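# Build a freestanding three-block arch with four arms

## Task

Using blocks found on the table, make an arch. Two leaning blocks of identical shape and size must each stand upright on one end, with that end flat on the table, and tilt toward one another. A keystone must sit centred across their slanted tops, touching both with no gap at either contact. All three blocks must lie along one line, and no other loose object may be in contact with them. Any number of the arms may help. For reference, the arm bases sit on the tabletop (scene frame, metres, heading measured counter-clockwise from +x): arm1 at x=+0.65 y=-0.28 z=+0.72 heading +153 deg; arm2 at x=+0.30 y=+0.65 z=+0.72 heading -122 deg; arm3 at x=-0.65 y=+0.12 z=+0.72 heading +5 deg; arm4 at x=-0.40 y=-0.65 z=+0.72 heading +61 deg. At the end every gripper must have released and moved away, and the arch has to stand by itself, not because a robot is holding it.

## Robot and tools

Robots. Four identical i2rt Big YAM arms, arm1 to arm4, are mounted on one table. Each has six revolute joints, a two-finger gripper and a wrist camera. With joints 1 and 6 at zero and the hand level and pointing forward, the camera rides on top of the hand and looks toward the fingertips. Reach is roughly 1.0 m from the joint-1 axis. Joints move at different speeds, so the hand can sweep an unexpected path between postures.

Frame. A single scene frame is shared: origin on the floor, +z up, table top near z=0.72. The hand point is halfway between the fingertips; its z axis runs along the fingers and the fingers close along its y axis. Base positions and headings are given in the task.

execute_actions. Argument actions is a list holding one action, or empty to just read state and images. An action is an object keyed by arm name ("arm1" to "arm4"), each containing "joints": an object of absolute joint targets by name, not offsets. Names, units and allowed ranges: joint1_rad -2.879 to 2.879 (base yaw; positive is counter-clockwise seen from above; 0 points along the base heading); joint2_rad 0 to 3.141 (shoulder; 0 has the upper arm pointing back roughly level, increasing lifts it up and forward); joint3_rad 0 to 3.019 (elbow; 0 is fully folded, increasing opens); joint4_rad -1.692 to 1.57 (hand pitch; positive tips fingers up); joint5_rad -1.57 to 1.57 (hand sideways swing; positive toward the arm's right); joint6_rad -2.094 to 2.094 (hand roll; positive clockwise viewed from behind the hand); gripper_m 0 to 0.093 (fingertip gap in metres; grip force tops out around 50 to 62 N per pad, lower on some). Any subset of joints and arms may be named; all named motions begin together and may finish at different moments. Optional cameras is a list chosen from arm1_cam_wrist, arm2_cam_wrist, arm3_cam_wrist, arm4_cam_wrist, all; omitted, null or ["all"] returns every camera, [] returns none. An unknown key, bad camera name or out-of-range number rejects the whole call and nothing moves.

Results. Each result gives every arm's state, joint_positions, and one image per requested camera, with a pictures line listing their order. Done tolerances are about ±0.045, ±0.14, ±0.09, ±0.055, ±0.03, ±0.035 rad for joints 1 to 6 and ±0.003 m for the gripper. joint_status tells how each commanded motion ended: off_target (stopped short and may still push), contact_stop or time_out (joint now holds where it stopped, though a timed-out joint may keep pushing toward its target or a nearby one), not_followed (a self/inter-arm collision check refused that arm's joint targets, shown with a joint command not followed line and usually a cause; the gripper part still runs, and the refused targets may be retried on later actions). on_its_own lists what is happening without being commanded in this call; its held at value is the target being held, not the actual position. Leaving a joint out does not cancel an earlier target it may still push toward. To relieve a push, command the joint its reported position. Very small changes may not move a joint, and a joint bearing a load can sag. If any call reports a stop, the remaining motion calls in that same reply are skipped.

wait. Argument seconds, 0 to 10. Commands nothing; returns state and images as an empty action would.

zoom_image. Arguments camera (one wrist camera name) and region [x0, y0, x1, y1] in pixels of that camera's most recent full image, top-left origin, at most 504 by 504. Gives a closer, sharper crop.

finished_scene. Argument scene, the integer number of the current scene. Ends it irreversibly once the robots have held the last command, and reports success. Ending a reply without a tool call also ends things, so avoid that.

Cameras. All are fisheye, 504x504, with intrinsics K, distortion D and theta_max 73.8 deg, plus T_world_to_cam mapping scene coordinates to the camera frame, given per camera in the calibration list. Values may be a little off (about 0.5 percent focal, 1.5 px principal point, 0.5 deg and 2.5 mm pose), and wrist poses are computed from joint readings, which can add more error. Results list cameras whose numbers change.

Safety. The arms do not stop on contact; they keep pressing, possibly hard. A firm squeeze between two robots ends the run, and a hard collision may too; nothing in the state reports robot-robot contact, and the clearance check can react late and ignores fingers, gripper housings and cameras. Object contact does not count as a robot collision. Knocking anything off the work area ends the scene. Avoid dropping, slamming or shoving objects. Sustained effort, including holding a load while you think, heats motors: a MOTOR HOT line appears from 85 °C, and at 100 °C that arm goes limp (OVER-TEMPERATURE FAULT), with its named keys reading limit_stop_at_motor_heat; resend targets afterwards. Loose objects may occasionally get a small push from outside. The simulation keeps running while you compose each reply, with the robots holding their last command.

Each tool is called after "Call:" as name(argument=value, ...) on one line, values as JSON.

## Session

Call:
execute_actions(actions=[])

Scene clock: 0.00 s.
Motor temperatures (°C, as the motors report them): arm1=[26 26 26 25 27 27] | arm2=[26 27 27 28 25 27] | arm3=[27 26 28 25 27 29] | arm4=[25 25 26 28 26 25]
arm1.joint_positions: joint1_rad=-0.802 joint2_rad=+0.353 joint3_rad=+1.545 joint4_rad=-1.551 joint5_rad=-0.127 joint6_rad=+0.547 gripper_m=+0.095
arm1.joint_status: not commanded
arm1.hand: x=+0.6040 y=-0.2277 z=+1.3401 quat_wxyz=(-0.155, +0.539, -0.622, -0.546) (m; scene frame)
arm2.joint_positions: joint1_rad=+0.203 joint2_rad=+0.484 joint3_rad=+1.366 joint4_rad=-1.193 joint5_rad=-0.286 joint6_rad=-0.343 gripper_m=+0.094
arm2.joint_status: not commanded
arm2.hand: x=+0.2821 y=+0.4556 z=+1.3635 quat_wxyz=(-0.348, -0.509, -0.624, +0.480) (m; scene frame)
arm3.joint_positions: joint1_rad=+0.874 joint2_rad=+0.318 joint3_rad=+1.674 joint4_rad=-1.306 joint5_rad=+0.266 joint6_rad=-0.349 gripper_m=+0.094
arm3.joint_status: not commanded
arm3.hand: x=-0.6082 y=+0.0971 z=+1.4797 quat_wxyz=(-0.710, +0.346, -0.598, -0.139) (m; scene frame)
arm4.joint_positions: joint1_rad=+0.689 joint2_rad=+0.550 joint3_rad=+1.382 joint4_rad=-1.334 joint5_rad=+0.219 joint6_rad=-0.326 gripper_m=+0.095
arm4.joint_status: not commanded
arm4.hand: x=-0.4003 y=-0.4437 z=+1.3571 quat_wxyz=(-0.449, +0.705, -0.488, -0.250) (m; scene frame)
pictures: arm1_cam_wrist, arm2_cam_wrist, arm3_cam_wrist, arm4_cam_wrist
Images, in order (width x height): arm1_cam_wrist 504x504, arm2_cam_wrist 504x504, arm3_cam_wrist 504x504, arm4_cam_wrist 504x504.

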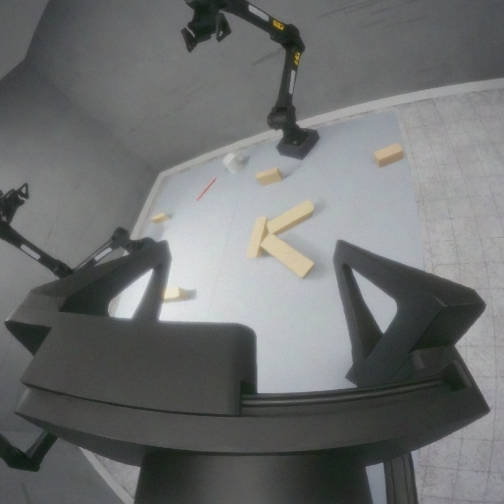

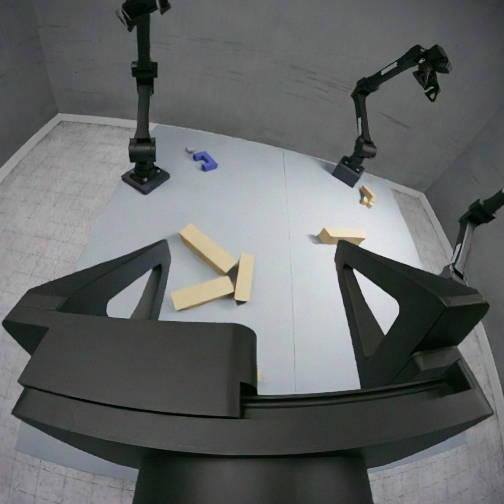

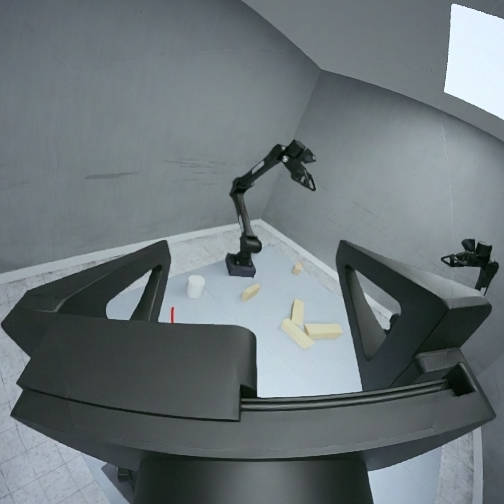

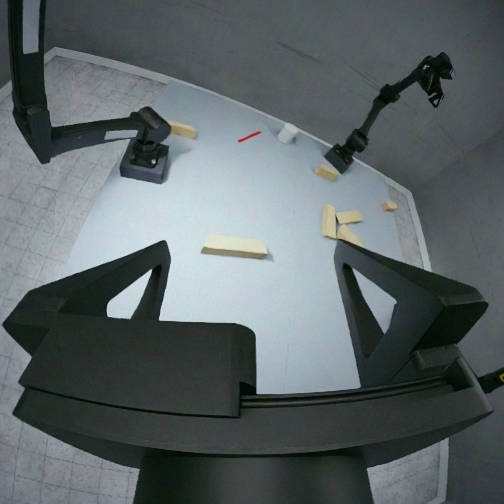

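Call:
zoom_image(camera="arm1_cam_wrist", region=[130, 120, 430, 320])

Call:
zoom_image(camera="arm2_cam_wrist", region=[140, 130, 400, 320])

Call:
execute_actions(actions=[{"arm1":{"joints":{"joint1_rad":0,"joint2_rad":1.0,"joint3_rad":1.0,"joint4_rad":-1.2,"joint5_rad":0,"joint6_rad":0}},"arm2":{"joints":{"joint1_rad":0,"joint2_rad":0.6,"joint3_rad":0.6,"joint4_rad":-0.8,"joint5_rad":0,"joint6_rad":0}},"arm3":{"joints":{"joint1_rad":0,"joint2_rad":0.6,"joint3_rad":1.0,"joint4_rad":-1.5,"joint5_rad":0,"joint6_rad":0}},"arm4":{"joints":{"joint1_rad":0,"joint2_rad":1.2,"joint3_rad":0.9,"joint4_rad":-0.6,"joint5_rad":0,"joint6_rad":0}}}])

Region (130, 120, 430, 320) of arm1_cam_wrist's 504x504 image, scaled by 1.680, with more detail than that image has.

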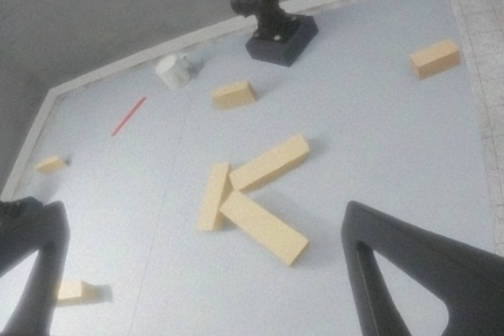

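Region (140, 130, 400, 320) of arm2_cam_wrist's 504x504 image, scaled by 1.938, with more detail than that image has; it fills the top 368 rows of this view, and the rest is white.

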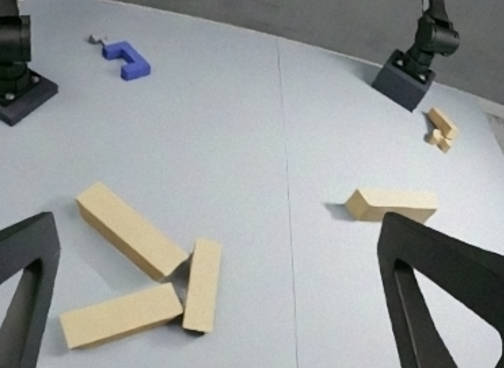

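Scene clock: 12.03 s.
Motor temperatures (°C, as the motors report them): arm1=[26 26 27 25 27 27] | arm2=[26 27 29 28 25 27] | arm3=[27 26 28 25 27 29] | arm4=[25 25 28 28 26 25]
arm1.joint_positions: joint1_rad=-0.002 joint2_rad=+0.999 joint3_rad=+0.971 joint4_rad=-1.209 joint5_rad=+0.001 joint6_rad=+0.012 gripper_m=+0.095
arm1.joint_status: all done
arm1.hand: x=+0.3479 y=-0.1281 z=+0.9845 quat_wxyz=(-0.039, +0.959, -0.233, -0.154) (m; scene frame)
arm2.joint_positions: joint1_rad=+0.004 joint2_rad=+0.605 joint3_rad=+0.593 joint4_rad=-0.816 joint5_rad=-0.002 joint6_rad=-0.008 gripper_m=+0.094
arm2.joint_status: all done
arm2.hand: x=+0.1448 y=+0.3980 z=+0.9910 quat_wxyz=(-0.173, -0.812, -0.459, +0.317) (m; scene frame)
arm3.joint_positions: joint1_rad=+0.012 joint2_rad=+0.598 joint3_rad=+1.000 joint4_rad=-1.488 joint5_rad=+0.001 joint6_rad=-0.010 gripper_m=+0.094
arm3.joint_status: all done
arm3.hand: x=-0.4386 y=+0.1449 z=+1.1122 quat_wxyz=(-0.238, +0.064, -0.969, -0.014) (m; scene frame)
arm4.joint_positions: joint1_rad=-0.004 joint2_rad=+1.213 joint3_rad=+0.874 joint4_rad=-0.618 joint5_rad=+0.001 joint6_rad=-0.009 gripper_m=+0.095
arm4.joint_status: all done
arm4.hand: x=-0.1687 y=-0.2612 z=+0.9874 quat_wxyz=(-0.267, +0.476, -0.826, -0.144) (m; scene frame)
pictures: arm1_cam_wrist, arm2_cam_wrist, arm3_cam_wrist, arm4_cam_wrist
camera_calibration (this result's frames):
arm1_cam_wrist: T_world_to_cam=[[0.465066, 0.885276, -0.000402728, -0.0487101], [0.843358, -0.442907, 0.304272, -0.648212], [0.269186, -0.141846, -0.952585, 0.950992], [0, 0, 0, 1]] pos_world=[0.313334, -0.109081, 1.10311]
arm2_cam_wrist: T_world_to_cam=[[-0.847274, 0.530786, 0.0198323, -0.105954], [0.5243, 0.841733, -0.12882, -0.279292], [-0.0850692, -0.0987475, -0.99147, 1.15659], [0, 0, 0, 1]] pos_world=[0.15505, 0.405539, 1.11285]
arm3_cam_wrist: T_world_to_cam=[[0.128709, -0.991681, 0.00155157, 0.196212], [-0.979652, -0.126904, 0.155491, -0.583303], [-0.154001, -0.0215331, -0.987836, 1.15762], [0, 0, 0, 1]] pos_world=[-0.418413, 0.145484, 1.23394]
arm4_cam_wrist: T_world_to_cam=[[0.860001, -0.510095, 0.0141748, 0.00230374], [-0.510177, -0.860065, 0.00272624, -0.308303], [0.0108006, -0.00957621, -0.999896, 1.11366], [0, 0, 0, 1]] pos_world=[-0.171298, -0.253321, 1.11435]
Images, in order (width x height): arm1_cam_wrist 504x504, arm2_cam_wrist 504x504, arm3_cam_wrist 504x504, arm4_cam_wrist 504x504.

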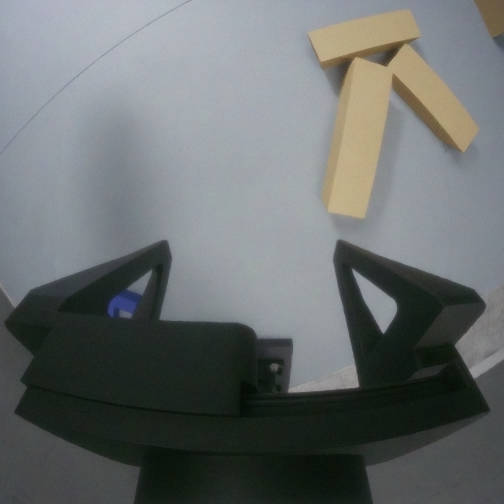

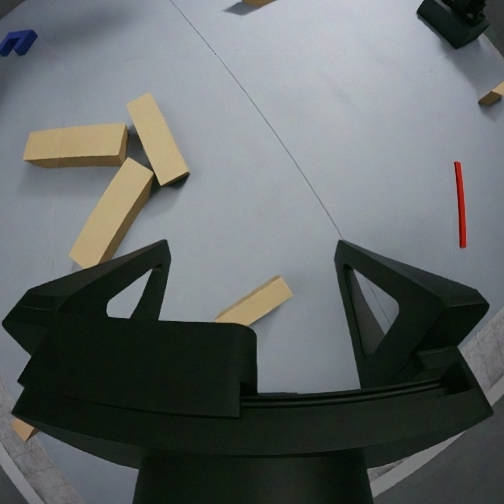

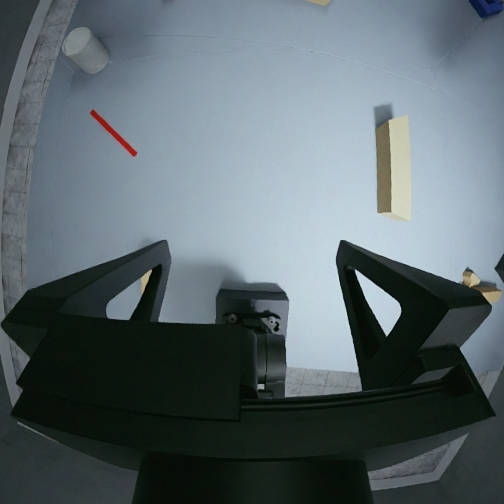

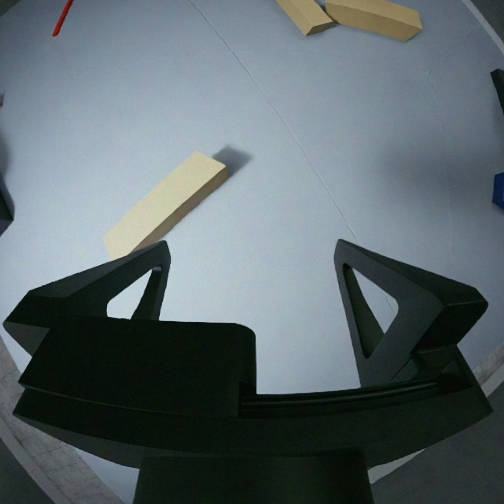

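Call:
execute_actions(actions=[{"arm1":{"joints":{"joint4_rad":-0.3}},"arm2":{"joints":{"joint3_rad":1.4}},"arm3":{"joints":{"joint2_rad":1.3}},"arm4":{"joints":{"joint1_rad":-0.8}}}], cameras=[])

Scene clock: 41.17 s.
Motor temperatures (°C, as the motors report them): arm1=[26 26 32 25 27 27] | arm2=[26 27 32 28 25 27] | arm3=[27 26 31 25 27 29] | arm4=[25 26 31 28 26 25]
arm1.joint_positions: joint1_rad=-0.002 joint2_rad=+0.999 joint3_rad=+0.971 joint4_rad=-0.323 joint5_rad=+0.001 joint6_rad=+0.012 gripper_m=+0.095
arm1.joint_status: all done
arm1.hand: x=+0.2110 y=-0.0603 z=+1.1298 quat_wxyz=(-0.130, +0.801, -0.194, -0.552) (m; scene frame)
arm2.joint_positions: joint1_rad=+0.004 joint2_rad=+0.596 joint3_rad=+1.373 joint4_rad=-0.808 joint5_rad=-0.002 joint6_rad=-0.008 gripper_m=+0.094
arm2.joint_status: all done
arm2.hand: x=+0.1638 y=+0.4236 z=+1.4349 quat_wxyz=(-0.335, -0.624, -0.355, +0.609) (m; scene frame)
arm3.joint_positions: joint1_rad=+0.012 joint2_rad=+1.299 joint3_rad=+0.994 joint4_rad=-1.488 joint5_rad=+0.001 joint6_rad=-0.009 gripper_m=+0.094
arm3.joint_status: all done
arm3.hand: x=-0.3574 y=+0.1552 z=+0.9388 quat_wxyz=(+0.113, +0.065, -0.991, +0.006) (m; scene frame)
arm4.joint_positions: joint1_rad=-0.802 joint2_rad=+1.213 joint3_rad=+0.874 joint4_rad=-0.615 joint5_rad=+0.001 joint6_rad=-0.007 gripper_m=+0.095
arm4.joint_status: all done
arm4.hand: x=+0.0409 y=-0.5457 z=+0.9908 quat_wxyz=(-0.306, +0.116, -0.944, -0.032) (m; scene frame)
pictures: none
No camera images: the call's "cameras" was empty. Leave "cameras" out to get every camera's image.

Call:
execute_actions(actions=[{"arm1":{"joints":{"joint1_rad":-0.27,"joint2_rad":1.563,"joint3_rad":1.427,"joint4_rad":-0.824}},"arm2":{"joints":{"joint1_rad":1.2,"joint2_rad":0.6,"joint3_rad":0.9,"joint4_rad":-1.2}},"arm3":{"joints":{"joint1_rad":0.9,"joint2_rad":0.8,"joint3_rad":0.9,"joint4_rad":-1.0}},"arm4":{"joints":{"joint1_rad":0.15,"joint2_rad":1.3,"joint3_rad":1.1,"joint4_rad":-0.76}}}])

Scene clock: 76.03 s.
Motor temperatures (°C, as the motors report them): arm1=[26 27 35 25 27 27] | arm2=[26 27 33 28 25 27] | arm3=[27 26 32 25 27 29] | arm4=[25 26 33 28 26 25]
arm1.joint_positions: joint1_rad=-0.280 joint2_rad=+1.577 joint3_rad=+1.371 joint4_rad=-0.816 joint5_rad=+0.000 joint6_rad=+0.011 gripper_m=+0.095
arm1.joint_status: all done
arm1.hand: x=+0.2112 y=+0.1229 z=+0.9596 quat_wxyz=(-0.099, +0.897, -0.354, -0.245) (m; scene frame)
arm2.joint_positions: joint1_rad=+1.195 joint2_rad=+0.604 joint3_rad=+0.892 joint4_rad=-1.192 joint5_rad=-0.001 joint6_rad=-0.006 gripper_m=+0.094
arm2.joint_status: all done
arm2.hand: x=+0.4599 y=+0.4357 z=+1.0904 quat_wxyz=(-0.289, -0.423, -0.846, +0.146) (m; scene frame)
arm3.joint_positions: joint1_rad=+0.890 joint2_rad=+0.791 joint3_rad=+0.886 joint4_rad=-1.022 joint5_rad=-0.001 joint6_rad=-0.008 gripper_m=+0.094
arm3.joint_status: all done
arm3.hand: x=-0.4710 y=+0.3985 z=+1.0679 quat_wxyz=(-0.276, +0.458, -0.831, -0.153) (m; scene frame)
arm4.joint_positions: joint1_rad=+0.154 joint2_rad=+1.298 joint3_rad=+1.057 joint4_rad=-0.750 joint5_rad=+0.001 joint6_rad=-0.007 gripper_m=+0.095
arm4.joint_status: all done
arm4.hand: x=-0.2200 y=-0.1955 z=+1.0227 quat_wxyz=(-0.241, +0.541, -0.790, -0.156) (m; scene frame)
pictures: arm1_cam_wrist, arm2_cam_wrist, arm3_cam_wrist, arm4_cam_wrist
camera_calibration (this result's frames):
arm1_cam_wrist: T_world_to_cam=[[0.687659, 0.726034, -0.000561463, -0.23463], [0.722972, -0.684688, 0.0922751, -0.155709], [0.0666104, -0.0638597, -0.995733, 1.07429], [0, 0, 0, 1]] pos_world=[0.20236, 0.132341, 1.08394]
arm2_cam_wrist: T_world_to_cam=[[-0.808397, -0.588457, 0.0145718, 0.614587], [-0.588401, 0.807124, -0.0483248, -0.0243532], [0.0166758, -0.0476396, -0.998725, 1.22456], [0, 0, 0, 1]] pos_world=[0.46208, 0.439651, 1.21286]
arm3_cam_wrist: T_world_to_cam=[[0.844542, -0.535484, -0.00248633, 0.611633], [-0.535489, -0.844526, -0.00519032, 0.0908112], [0.000679561, 0.00571484, -0.999983, 1.1893], [0, 0, 0, 1]] pos_world=[-0.46873, 0.397415, 1.19127]
arm4_cam_wrist: T_world_to_cam=[[0.929159, -0.36946, 0.012788, 0.123604], [-0.369676, -0.928401, 0.0375694, -0.296181], [-0.002008, -0.0396353, -0.999212, 1.14076], [0, 0, 0, 1]] pos_world=[-0.222048, -0.184093, 1.14941]
Images, in order (width x height): arm1_cam_wrist 504x504, arm2_cam_wrist 504x504, arm3_cam_wrist 504x504, arm4_cam_wrist 504x504.

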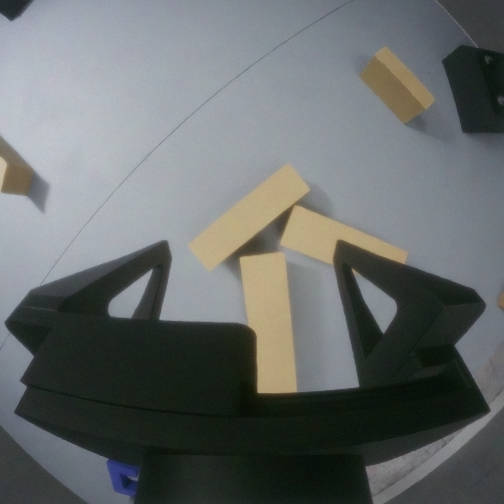

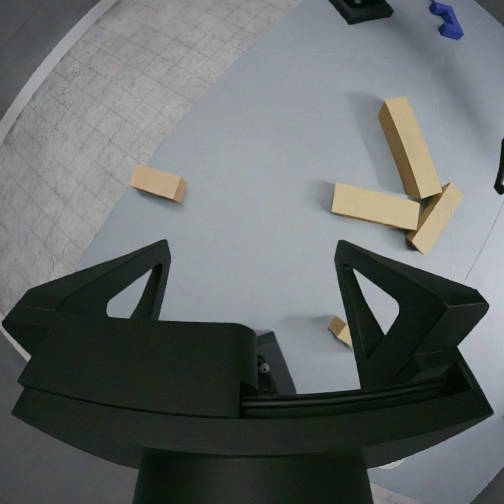

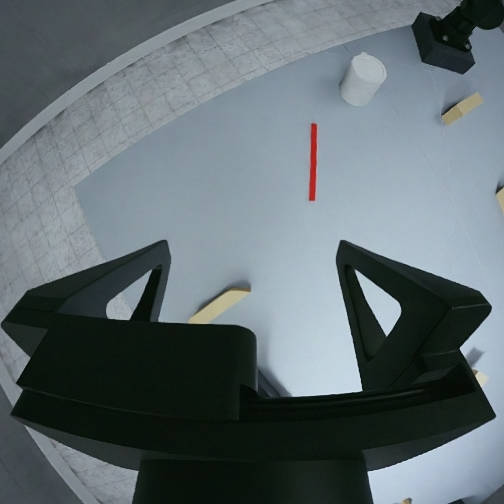

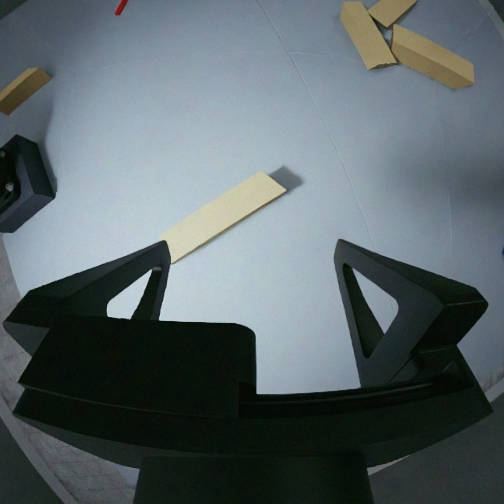

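Call:
zoom_image(camera="arm1_cam_wrist", region=[170, 30, 450, 400])

Call:
zoom_image(camera="arm2_cam_wrist", region=[300, 80, 500, 280])

Call:
zoom_image(camera="arm4_cam_wrist", region=[140, 0, 500, 280])

Region (170, 30, 450, 400) of arm1_cam_wrist's 504x504 image, scaled by 1.362, with more detail than that image has; it fills the left 381 columns of this view, and the rest is white.

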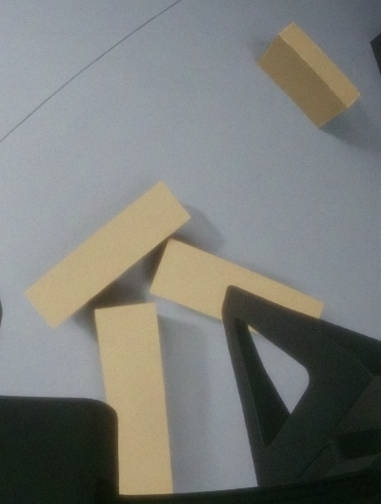

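Region (300, 80, 500, 280) of arm2_cam_wrist's 504x504 image, scaled by 2.520, with more detail than that image has.

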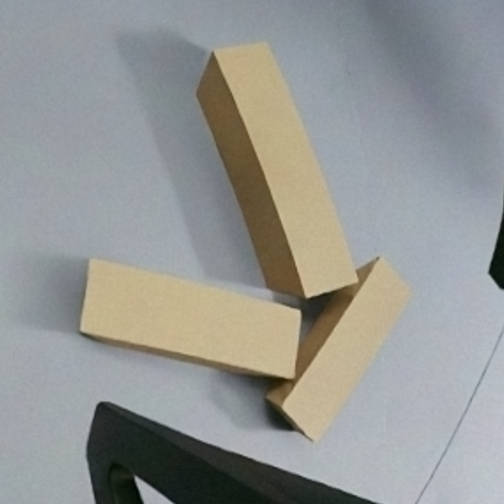

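Region (140, 0, 500, 280) of arm4_cam_wrist's 504x504 image, scaled by 1.400, with more detail than that image has.

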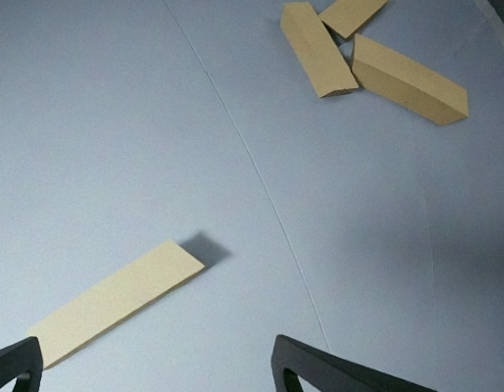

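Call:
execute_actions(actions=[{"arm1":{"joints":{"joint1_rad":-0.3,"joint2_rad":1.2,"joint3_rad":0.3,"joint4_rad":0.75}},"arm2":{"joints":{"joint1_rad":0.37,"joint2_rad":1.1,"joint3_rad":0.25,"joint4_rad":0.75}},"arm4":{"joints":{"joint1_rad":-0.15,"joint2_rad":1.7,"joint3_rad":0.8,"joint4_rad":0.9}}}], cameras=["arm1_cam_wrist","arm2_cam_wrist","arm4_cam_wrist"])

Call:
zoom_image(camera="arm1_cam_wrist", region=[130, 130, 380, 330])

Call:
zoom_image(camera="arm2_cam_wrist", region=[130, 130, 380, 330])

Call:
zoom_image(camera="arm4_cam_wrist", region=[130, 130, 380, 330])

Scene clock: 102.30 s.
Motor temperatures (°C, as the motors report them): arm1=[26 28 37 25 27 27] | arm2=[26 27 33 28 25 27] | arm3=[27 26 35 25 27 29] | arm4=[25 26 34 28 26 25]
arm1.joint_positions: joint1_rad=-0.290 joint2_rad=+1.209 joint3_rad=+0.298 joint4_rad=+0.726 joint5_rad=+0.000 joint6_rad=+0.011 gripper_m=+0.095
arm1.joint_status: all done
arm1.hand: x=+0.3381 y=+0.0130 z=+0.9025 quat_wxyz=(-0.233, +0.719, -0.286, -0.589) (m; scene frame)
arm2.joint_positions: joint1_rad=+0.376 joint2_rad=+1.103 joint3_rad=+0.245 joint4_rad=+0.732 joint5_rad=+0.000 joint6_rad=-0.005 gripper_m=+0.094
arm2.joint_status: all done
arm2.hand: x=+0.2270 y=+0.2524 z=+0.9527 quat_wxyz=(-0.419, -0.575, -0.484, +0.509) (m; scene frame)
arm3.joint_positions: joint1_rad=+0.890 joint2_rad=+0.791 joint3_rad=+0.886 joint4_rad=-1.022 joint5_rad=-0.001 joint6_rad=-0.008 gripper_m=+0.094
arm3.joint_status: not commanded
arm3.hand: x=-0.4710 y=+0.3985 z=+1.0679 quat_wxyz=(-0.276, +0.458, -0.831, -0.153) (m; scene frame)
arm4.joint_positions: joint1_rad=-0.156 joint2_rad=+1.725 joint3_rad=+0.770 joint4_rad=+0.879 joint5_rad=+0.001 joint6_rad=-0.007 gripper_m=+0.095
arm4.joint_status: all done
arm4.hand: x=-0.0117 y=-0.1785 z=+0.9716 quat_wxyz=(-0.619, +0.317, -0.659, -0.285) (m; scene frame)
pictures: arm1_cam_wrist, arm2_cam_wrist, arm4_cam_wrist
camera_calibration (this result's frames):
arm1_cam_wrist: T_world_to_cam=[[0.686234, 0.72733, -0.00861457, -0.234418], [0.530872, -0.508902, -0.677638, 0.440121], [-0.497251, 0.460445, -0.735345, 0.950843], [0, 0, 0, 1]] pos_world=[0.400025, -0.0433334, 0.995421]
arm2_cam_wrist: T_world_to_cam=[[-0.980299, 0.19732, 0.00881962, 0.166583], [0.127001, 0.663889, -0.736968, 0.509746], [-0.151274, -0.721329, -0.67587, 0.982821], [0, 0, 0, 1]] pos_world=[0.247238, 0.337652, 1.03846]
arm4_cam_wrist: T_world_to_cam=[[0.771367, -0.636284, 0.0116585, -0.111387], [-0.398476, -0.497195, -0.770723, 0.660522], [0.496195, 0.589865, -0.637064, 0.857103], [0, 0, 0, 1]] pos_world=[-0.0761676, -0.24804, 1.05641]
Images, in order (width x height): arm1_cam_wrist 504x504, arm2_cam_wrist 504x504, arm4_cam_wrist 504x504.

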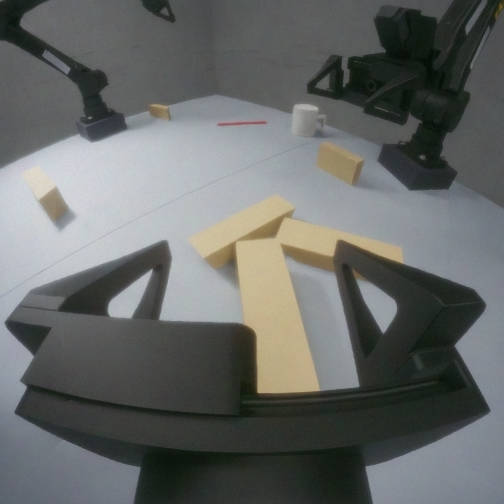

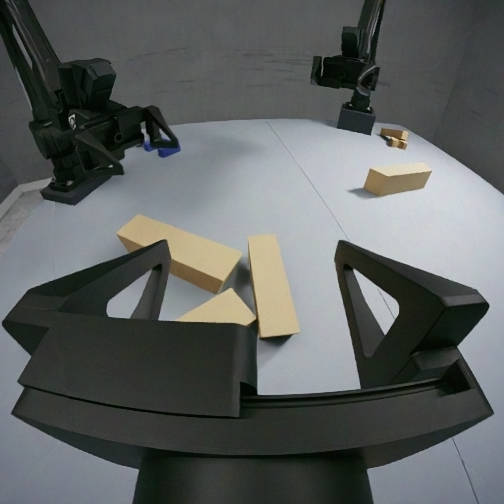

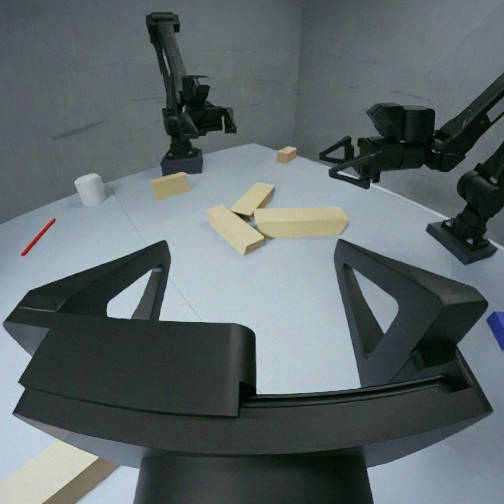

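Region (130, 130, 380, 330) of arm1_cam_wrist's 504x504 image, scaled by 2.016, with more detail than that image has; it fills the top 403 rows of this view, and the rest is white.

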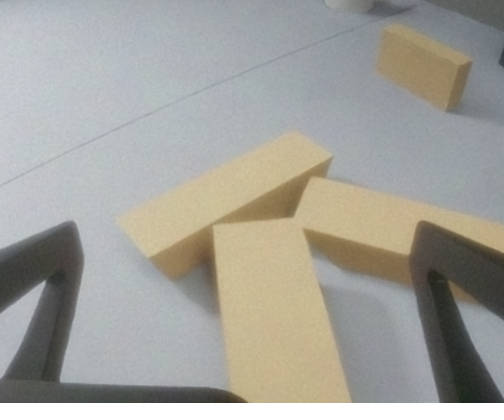

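Region (130, 130, 380, 330) of arm2_cam_wrist's 504x504 image, scaled by 2.016, with more detail than that image has; it fills the top 403 rows of this view, and the rest is white.

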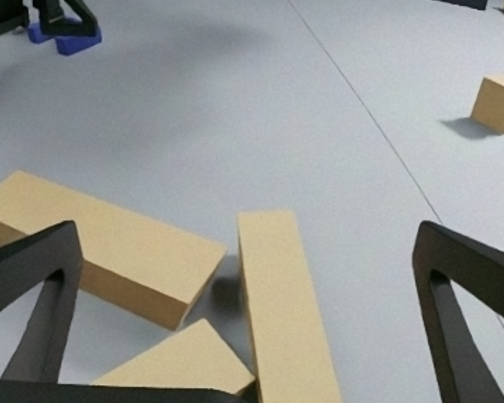

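Region (130, 130, 380, 330) of arm4_cam_wrist's 504x504 image, scaled by 2.016, with more detail than that image has; it fills the top 403 rows of this view, and the rest is white.

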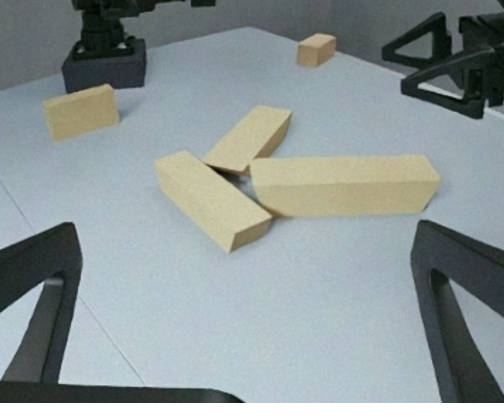

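Call:
execute_actions(actions=[{"arm1":{"joints":{"joint1_rad":-0.9,"joint2_rad":0.8,"joint3_rad":1.0,"joint4_rad":-1.0}},"arm2":{"joints":{"joint1_rad":-0.09,"joint2_rad":0.6,"joint3_rad":0.75,"joint4_rad":-1.1}},"arm3":{"joints":{"joint1_rad":1.15,"joint2_rad":0.6,"joint3_rad":0.75,"joint4_rad":-1.1}},"arm4":{"joints":{"joint1_rad":0.24,"joint2_rad":1.47,"joint3_rad":1.3,"joint4_rad":-0.8}}}])

Scene clock: 126.30 s.
Motor temperatures (°C, as the motors report them): arm1=[26 27 33 25 27 27] | arm2=[26 27 32 28 25 27] | arm3=[27 26 35 25 27 29] | arm4=[25 27 33 28 26 25]
arm1.joint_positions: joint1_rad=-0.895 joint2_rad=+0.806 joint3_rad=+0.961 joint4_rad=-0.989 joint5_rad=+0.000 joint6_rad=+0.011 gripper_m=+0.095
arm1.joint_status: all done
arm1.hand: x=+0.5732 y=+0.0641 z=+1.0720 quat_wxyz=(-0.228, +0.725, -0.588, -0.275) (m; scene frame)
arm2.joint_positions: joint1_rad=-0.085 joint2_rad=+0.605 joint3_rad=+0.738 joint4_rad=-1.091 joint5_rad=+0.001 joint6_rad=-0.005 gripper_m=+0.094
arm2.joint_status: all done
arm2.hand: x=+0.1394 y=+0.4357 z=+1.0267 quat_wxyz=(-0.131, -0.851, -0.430, +0.271) (m; scene frame)
arm3.joint_positions: joint1_rad=+1.140 joint2_rad=+0.594 joint3_rad=+0.742 joint4_rad=-1.090 joint5_rad=-0.001 joint6_rad=-0.008 gripper_m=+0.094
arm3.joint_status: all done
arm3.hand: x=-0.5658 y=+0.3742 z=+1.0375 quat_wxyz=(-0.250, +0.559, -0.769, -0.182) (m; scene frame)
arm4.joint_positions: joint1_rad=+0.242 joint2_rad=+1.457 joint3_rad=+1.278 joint4_rad=-0.791 joint5_rad=+0.000 joint6_rad=-0.007 gripper_m=+0.095
arm4.joint_status: all done
arm4.hand: x=-0.2414 y=-0.1139 z=+1.0490 quat_wxyz=(-0.241, +0.574, -0.763, -0.172) (m; scene frame)
pictures: arm1_cam_wrist, arm2_cam_wrist, arm3_cam_wrist, arm4_cam_wrist
camera_calibration (this result's frames):
arm1_cam_wrist: T_world_to_cam=[[0.980134, 0.198317, 0.002855, -0.57833], [0.197562, -0.974924, -0.102432, 0.060476], [-0.0175307, 0.100961, -0.994736, 1.19496], [0, 0, 0, 1]] pos_world=[0.575841, 0.0530078, 1.19651]
arm2_cam_wrist: T_world_to_cam=[[-0.795023, 0.606191, 0.0217079, -0.173305], [0.606319, 0.795221, -0.000840362, -0.426129], [-0.017772, 0.0124938, -0.999764, 1.14598], [0, 0, 0, 1]] pos_world=[0.140955, 0.429606, 1.14912]
arm3_cam_wrist: T_world_to_cam=[[0.950856, -0.309621, -0.00280189, 0.654545], [-0.309589, -0.950834, 0.00836723, 0.172929], [-0.0052548, -0.00708859, -0.999961, 1.16045], [0, 0, 0, 1]] pos_world=[-0.562743, 0.375314, 1.16079]
arm4_cam_wrist: T_world_to_cam=[[0.958363, -0.285304, 0.011946, 0.190809], [-0.285482, -0.958223, 0.0175643, -0.191334], [0.00643578, -0.0202434, -0.999774, 1.17511], [0, 0, 0, 1]] pos_world=[-0.245049, -0.105114, 1.17592]
Images, in order (width x height): arm1_cam_wrist 504x504, arm2_cam_wrist 504x504, arm3_cam_wrist 504x504, arm4_cam_wrist 504x504.

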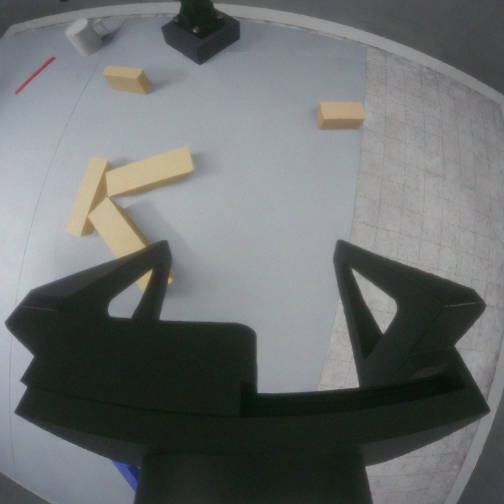

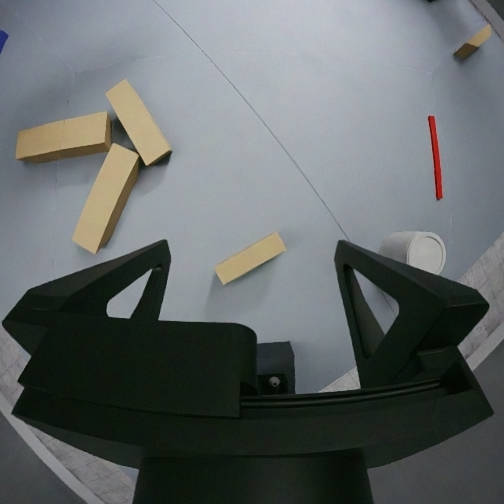

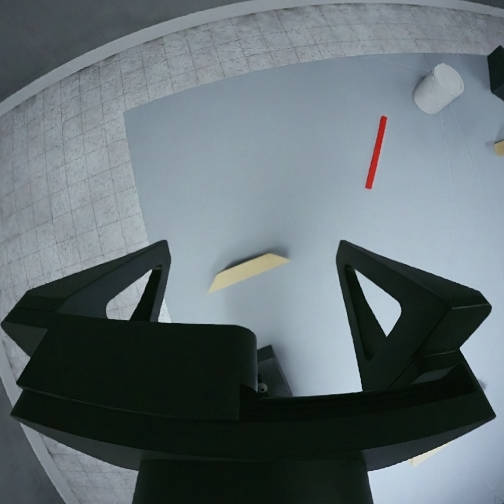

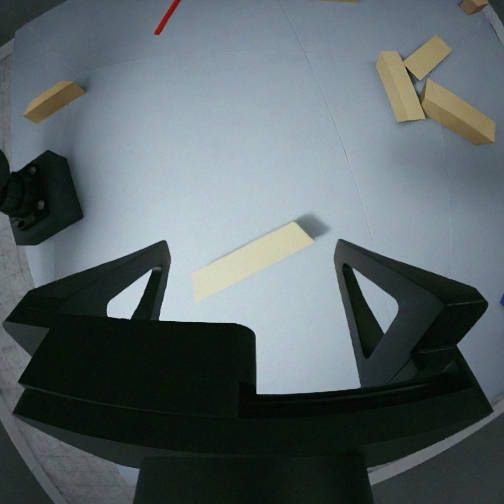

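Call:
zoom_image(camera="arm3_cam_wrist", region=[180, 220, 320, 320])

Call:
zoom_image(camera="arm2_cam_wrist", region=[190, 210, 330, 310])

Call:
zoom_image(camera="arm4_cam_wrist", region=[170, 200, 340, 320])

Call:
zoom_image(camera="arm2_cam_wrist", region=[0, 60, 200, 270])

Region (180, 220, 320, 320) of arm3_cam_wrist's 504x504 image, scaled by 3.600, with more detail than that image has; it fills the top 360 rows of this view, and the rest is white.

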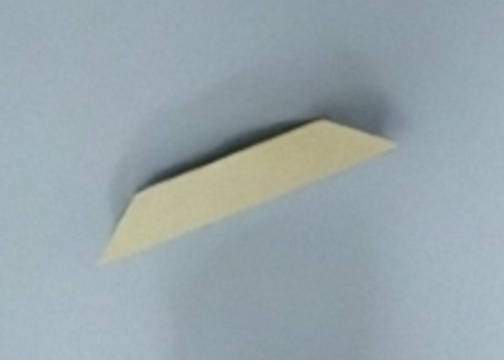

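Region (190, 210, 330, 310) of arm2_cam_wrist's 504x504 image, scaled by 3.600, with more detail than that image has; it fills the top 360 rows of this view, and the rest is white.

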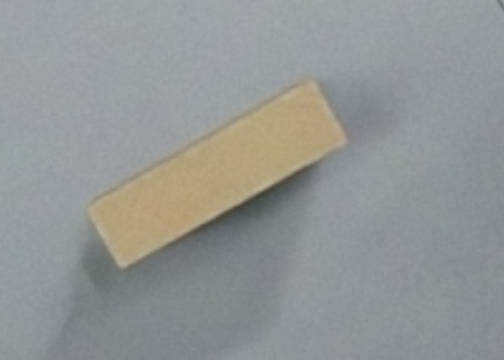

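Region (170, 200, 340, 320) of arm4_cam_wrist's 504x504 image, scaled by 2.965, with more detail than that image has; it fills the top 356 rows of this view, and the rest is white.

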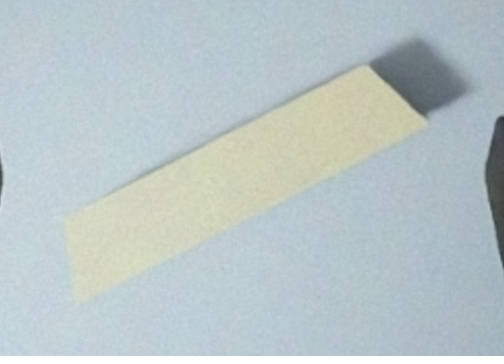

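Region (0, 60, 200, 270) of arm2_cam_wrist's 504x504 image, scaled by 2.400, with more detail than that image has; it fills the left 480 columns of this view, and the rest is white.

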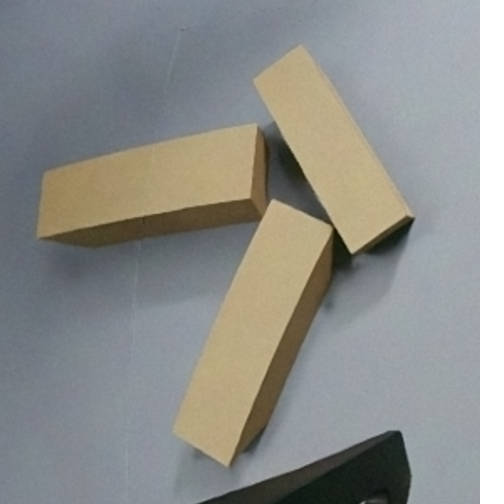

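Call:
execute_actions(actions=[{"arm1":{"joints":{"joint1_rad":-0.21,"joint2_rad":0.75,"joint3_rad":0.85}}}], cameras=["arm1_cam_wrist"])

Call:
zoom_image(camera="arm1_cam_wrist", region=[130, 60, 370, 300])

Scene clock: 209.17 s.
Motor temperatures (°C, as the motors report them): arm1=[26 27 39 25 27 27] | arm2=[26 27 36 28 25 27] | arm3=[27 26 37 25 27 29] | arm4=[25 27 35 28 26 25]
arm1.joint_positions: joint1_rad=-0.215 joint2_rad=+0.752 joint3_rad=+0.842 joint4_rad=-0.993 joint5_rad=+0.000 joint6_rad=+0.011 gripper_m=+0.095
arm1.joint_status: all done
arm1.hand: x=+0.3953 y=-0.0755 z=+1.0221 quat_wxyz=(-0.109, +0.892, -0.318, -0.302) (m; scene frame)
arm2.joint_positions: joint1_rad=-0.085 joint2_rad=+0.605 joint3_rad=+0.738 joint4_rad=-1.091 joint5_rad=+0.001 joint6_rad=-0.005 gripper_m=+0.094
arm2.joint_status: not commanded
arm2.hand: x=+0.1394 y=+0.4357 z=+1.0267 quat_wxyz=(-0.131, -0.851, -0.430, +0.271) (m; scene frame)
arm3.joint_positions: joint1_rad=+1.140 joint2_rad=+0.594 joint3_rad=+0.742 joint4_rad=-1.090 joint5_rad=-0.001 joint6_rad=-0.008 gripper_m=+0.094
arm3.joint_status: not commanded
arm3.hand: x=-0.5658 y=+0.3742 z=+1.0375 quat_wxyz=(-0.250, +0.559, -0.769, -0.182) (m; scene frame)
arm4.joint_positions: joint1_rad=+0.242 joint2_rad=+1.457 joint3_rad=+1.278 joint4_rad=-0.791 joint5_rad=+0.000 joint6_rad=-0.007 gripper_m=+0.095
arm4.joint_status: not commanded
arm4.hand: x=-0.2414 y=-0.1139 z=+1.0490 quat_wxyz=(-0.241, +0.574, -0.763, -0.172) (m; scene frame)
pictures: arm1_cam_wrist
camera_calibration (this result's frames):
arm1_cam_wrist: T_world_to_cam=[[0.637969, 0.770056, -0.00294581, -0.191736], [0.76975, -0.637815, -0.0260204, -0.324471], [-0.021916, 0.0143327, -0.999657, 1.15649], [0, 0, 0, 1]] pos_world=[0.397429, -0.0758805, 1.14708]
Images, in order (width x height): arm1_cam_wrist 504x504.

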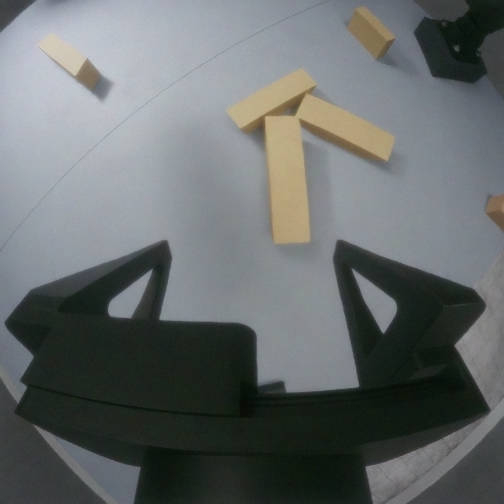

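Region (130, 60, 370, 300) of arm1_cam_wrist's 504x504 image, scaled by 2.100, with more detail than that image has.

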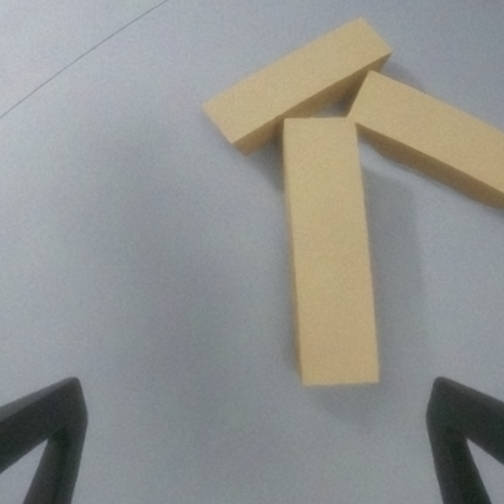

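Call:
execute_actions(actions=[{"arm1":{"joints":{"joint1_rad":-1.0}},"arm2":{"joints":{"joint1_rad":0.602,"joint2_rad":1.95,"joint3_rad":1.7,"joint4_rad":-1.25,"joint6_rad":-0.9}},"arm3":{"joints":{"joint1_rad":1.218,"joint2_rad":1.003,"joint3_rad":0.65,"joint4_rad":-1.2,"joint6_rad":1.25}},"arm4":{"joints":{"joint1_rad":-0.6,"joint2_rad":0.6,"joint3_rad":0.75,"joint4_rad":-1.1}}}], cameras=["arm2_cam_wrist","arm3_cam_wrist"])

Scene clock: 245.10 s.
Motor temperatures (°C, as the motors report them): arm1=[26 27 37 25 27 27] | arm2=[26 27 37 28 25 27] | arm3=[27 26 37 25 27 29] | arm4=[25 27 35 28 26 25]
arm1.joint_positions: joint1_rad=-0.995 joint2_rad=+0.752 joint3_rad=+0.842 joint4_rad=-0.993 joint5_rad=+0.000 joint6_rad=+0.010 gripper_m=+0.095
arm1.joint_status: all done
arm1.hand: x=+0.6114 y=+0.0429 z=+1.0252 quat_wxyz=(-0.221, +0.704, -0.631, -0.239) (m; scene frame)
arm2.joint_positions: joint1_rad=+0.609 joint2_rad=+1.955 joint3_rad=+1.659 joint4_rad=-1.244 joint5_rad=+0.000 joint6_rad=-0.892 gripper_m=+0.094
arm2.joint_status: all done
arm2.hand: x=+0.3307 y=+0.0527 z=+0.8713 quat_wxyz=(-0.003, -0.308, -0.951, +0.013) (m; scene frame)
arm3.joint_positions: joint1_rad=+1.207 joint2_rad=+1.002 joint3_rad=+0.644 joint4_rad=-1.186 joint5_rad=-0.001 joint6_rad=+1.240 gripper_m=+0.094
arm3.joint_status: all done
arm3.hand: x=-0.5911 y=+0.3516 z=+0.8880 quat_wxyz=(-0.001, +0.039, -0.999, -0.014) (m; scene frame)
arm4.joint_positions: joint1_rad=-0.597 joint2_rad=+0.604 joint3_rad=+0.753 joint4_rad=-1.093 joint5_rad=+0.001 joint6_rad=-0.006 gripper_m=+0.095
arm4.joint_status: all done
arm4.hand: x=-0.1579 y=-0.5363 z=+1.0664 quat_wxyz=(-0.306, +0.212, -0.926, -0.064) (m; scene frame)
pictures: arm2_cam_wrist, arm3_cam_wrist
camera_calibration (this result's frames):
arm2_cam_wrist: T_world_to_cam=[[-0.58942, -0.80687, 0.0393005, 0.205473], [-0.654027, 0.505192, 0.563054, -0.296887], [-0.474166, 0.306172, -0.825485, 0.982353], [0, 0, 0, 1]] pos_world=[0.392736, 0.0150066, 0.970006]
arm3_cam_wrist: T_world_to_cam=[[0.0756245, -0.996723, -0.0286918, 0.418388], [-0.802086, -0.0779012, 0.592106, -0.971548], [-0.592401, -0.0217644, -0.805349, 0.495964], [0, 0, 0, 1]] pos_world=[-0.517096, 0.352127, 0.986688]
Images, in order (width x height): arm2_cam_wrist 504x504, arm3_cam_wrist 504x504.

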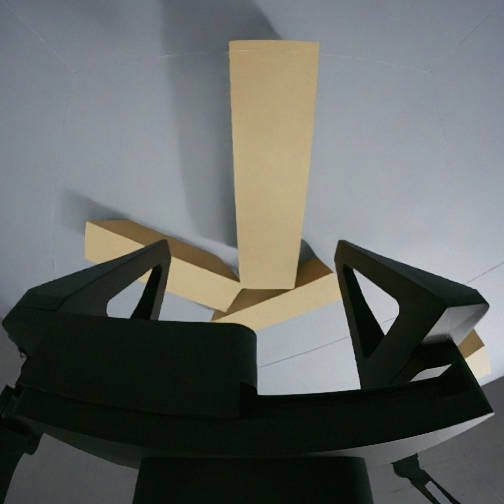

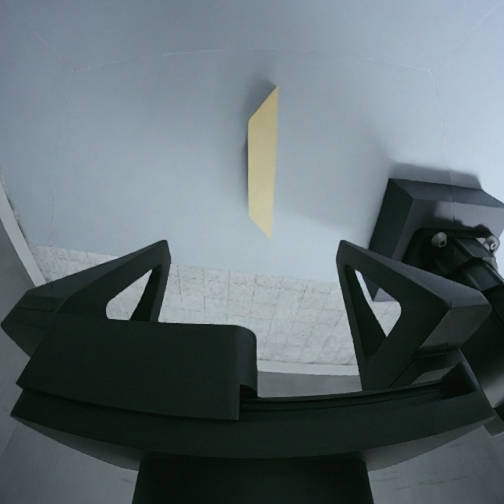

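Call:
execute_actions(actions=[{"arm2":{"joints":{"joint1_rad":0.59,"joint2_rad":2.148,"joint3_rad":1.63,"joint4_rad":-1.03}},"arm3":{"joints":{"joint2_rad":1.291,"joint3_rad":0.42,"joint4_rad":-0.70}}}], cameras=["arm2_cam_wrist","arm3_cam_wrist"])

Scene clock: 259.90 s.
Motor temperatures (°C, as the motors report them): arm1=[26 27 37 25 27 27] | arm2=[26 30 38 28 25 27] | arm3=[27 26 37 25 27 29] | arm4=[25 27 35 28 26 25]
arm1.joint_positions: joint1_rad=-0.995 joint2_rad=+0.752 joint3_rad=+0.842 joint4_rad=-0.993 joint5_rad=+0.000 joint6_rad=+0.010 gripper_m=+0.095
arm1.joint_status: not commanded
arm1.hand: x=+0.6114 y=+0.0429 z=+1.0252 quat_wxyz=(-0.221, +0.704, -0.631, -0.239) (m; scene frame)
arm2.joint_positions: joint1_rad=+0.597 joint2_rad=+2.134 joint3_rad=+1.630 joint4_rad=-1.039 joint5_rad=+0.001 joint6_rad=-0.897 gripper_m=+0.094
arm2.joint_status: all done
arm2.hand: x=+0.3242 y=+0.0296 z=+0.7568 quat_wxyz=(-0.002, -0.312, -0.950, +0.012) (m; scene frame)
arm3.joint_positions: joint1_rad=+1.209 joint2_rad=+1.282 joint3_rad=+0.421 joint4_rad=-0.714 joint5_rad=-0.003 joint6_rad=+1.243 gripper_m=+0.094
arm3.joint_status: all done
arm3.hand: x=-0.5955 y=+0.3398 z=+0.7586 quat_wxyz=(+0.004, +0.038, -0.999, +0.001) (m; scene frame)
arm4.joint_positions: joint1_rad=-0.597 joint2_rad=+0.604 joint3_rad=+0.753 joint4_rad=-1.093 joint5_rad=+0.001 joint6_rad=-0.006 gripper_m=+0.095
arm4.joint_status: not commanded
arm4.hand: x=-0.1579 y=-0.5363 z=+1.0664 quat_wxyz=(-0.306, +0.212, -0.926, -0.064) (m; scene frame)
pictures: arm2_cam_wrist, arm3_cam_wrist
camera_calibration (this result's frames):
arm2_cam_wrist: T_world_to_cam=[[-0.595243, -0.802638, 0.0381809, 0.190171], [-0.649988, 0.508885, 0.564403, -0.227484], [-0.472441, 0.31114, -0.824616, 0.890506], [0, 0, 0, 1]] pos_world=[0.386048, -0.00866996, 0.855457]
arm3_cam_wrist: T_world_to_cam=[[0.07454, -0.997217, 0.00102789, 0.380283], [-0.796247, -0.0588972, 0.602098, -0.909983], [-0.600363, -0.0456989, -0.798421, 0.387], [0, 0, 0, 1]] pos_world=[-0.520577, 0.343315, 0.856497]
Images, in order (width x height): arm2_cam_wrist 504x504, arm3_cam_wrist 504x504.

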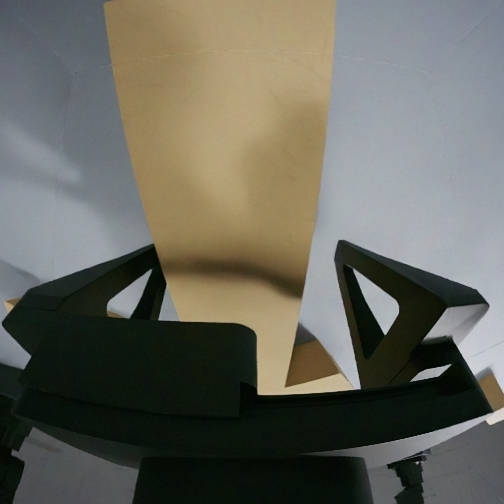

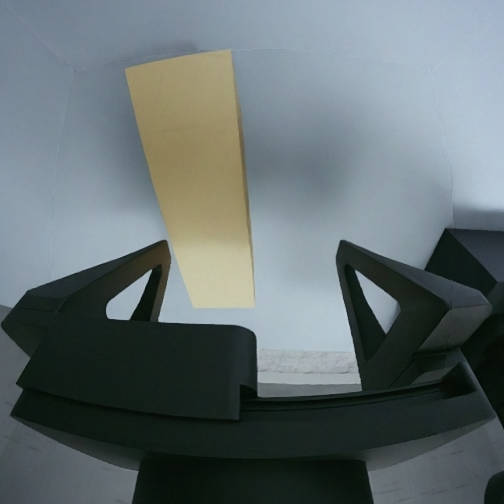

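Call:
execute_actions(actions=[{"arm2":{"joints":{"gripper_m":0.05}},"arm3":{"joints":{"gripper_m":0.015}}}], cameras=["arm2_cam_wrist","arm3_cam_wrist"])

Scene clock: 266.50 s.
Motor temperatures (°C, as the motors report them): arm1=[26 27 37 25 27 27] | arm2=[26 30 37 28 25 27] | arm3=[27 26 36 25 27 29] | arm4=[25 26 35 28 26 25]
arm1.joint_positions: joint1_rad=-0.995 joint2_rad=+0.752 joint3_rad=+0.842 joint4_rad=-0.993 joint5_rad=+0.000 joint6_rad=+0.010 gripper_m=+0.095
arm1.joint_status: not commanded
arm1.hand: x=+0.6114 y=+0.0429 z=+1.0252 quat_wxyz=(-0.221, +0.704, -0.631, -0.239) (m; scene frame)
arm2.joint_positions: joint1_rad=+0.597 joint2_rad=+2.134 joint3_rad=+1.628 joint4_rad=-1.038 joint5_rad=-0.002 joint6_rad=-0.897 gripper_m=+0.059
arm2.joint_status: gripper_m off_target (ended at +0.059, target +0.050)
arm2.hand: x=+0.3246 y=+0.0305 z=+0.7559 quat_wxyz=(-0.003, -0.312, -0.950, +0.010) (m; scene frame)
arm3.joint_positions: joint1_rad=+1.209 joint2_rad=+1.282 joint3_rad=+0.421 joint4_rad=-0.714 joint5_rad=-0.003 joint6_rad=+1.243 gripper_m=+0.015
arm3.joint_status: all done
arm3.hand: x=-0.5955 y=+0.3398 z=+0.7586 quat_wxyz=(+0.004, +0.038, -0.999, +0.001) (m; scene frame)
arm4.joint_positions: joint1_rad=-0.597 joint2_rad=+0.604 joint3_rad=+0.753 joint4_rad=-1.093 joint5_rad=+0.001 joint6_rad=-0.006 gripper_m=+0.095
arm4.joint_status: not commanded
arm4.hand: x=-0.1579 y=-0.5363 z=+1.0664 quat_wxyz=(-0.306, +0.212, -0.926, -0.064) (m; scene frame)
pictures: arm2_cam_wrist, arm3_cam_wrist
camera_calibration (this result's frames):
arm2_cam_wrist: T_world_to_cam=[[-0.594989, -0.80297, 0.0350274, 0.193415], [-0.651666, 0.507467, 0.563746, -0.22604], [-0.470446, 0.312597, -0.825205, 0.889488], [0, 0, 0, 1]] pos_world=[0.386233, -0.00803647, 0.854665]
arm3_cam_wrist: T_world_to_cam=[[0.07454, -0.997217, 0.00102789, 0.380283], [-0.796247, -0.0588972, 0.602098, -0.909983], [-0.600363, -0.0456989, -0.798421, 0.387], [0, 0, 0, 1]] pos_world=[-0.520577, 0.343315, 0.856497]
Images, in order (width x height): arm2_cam_wrist 504x504, arm3_cam_wrist 504x504.

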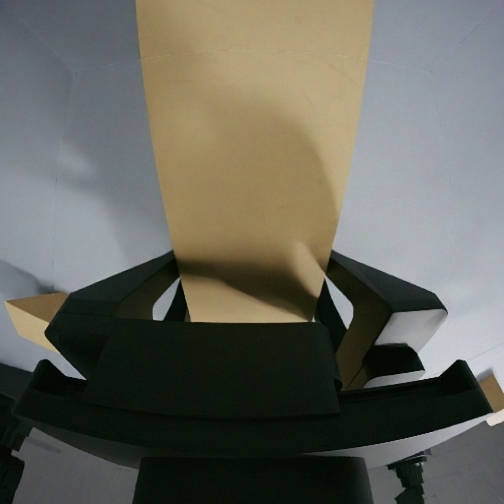

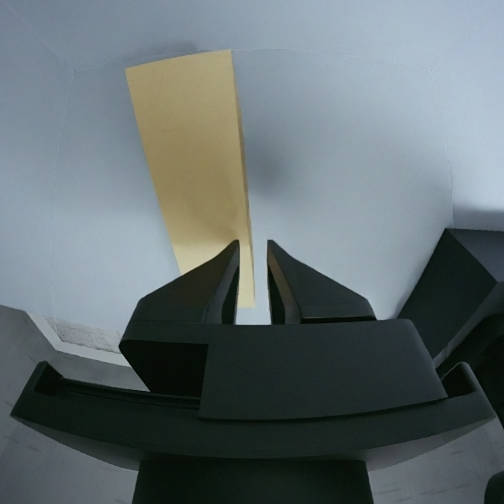

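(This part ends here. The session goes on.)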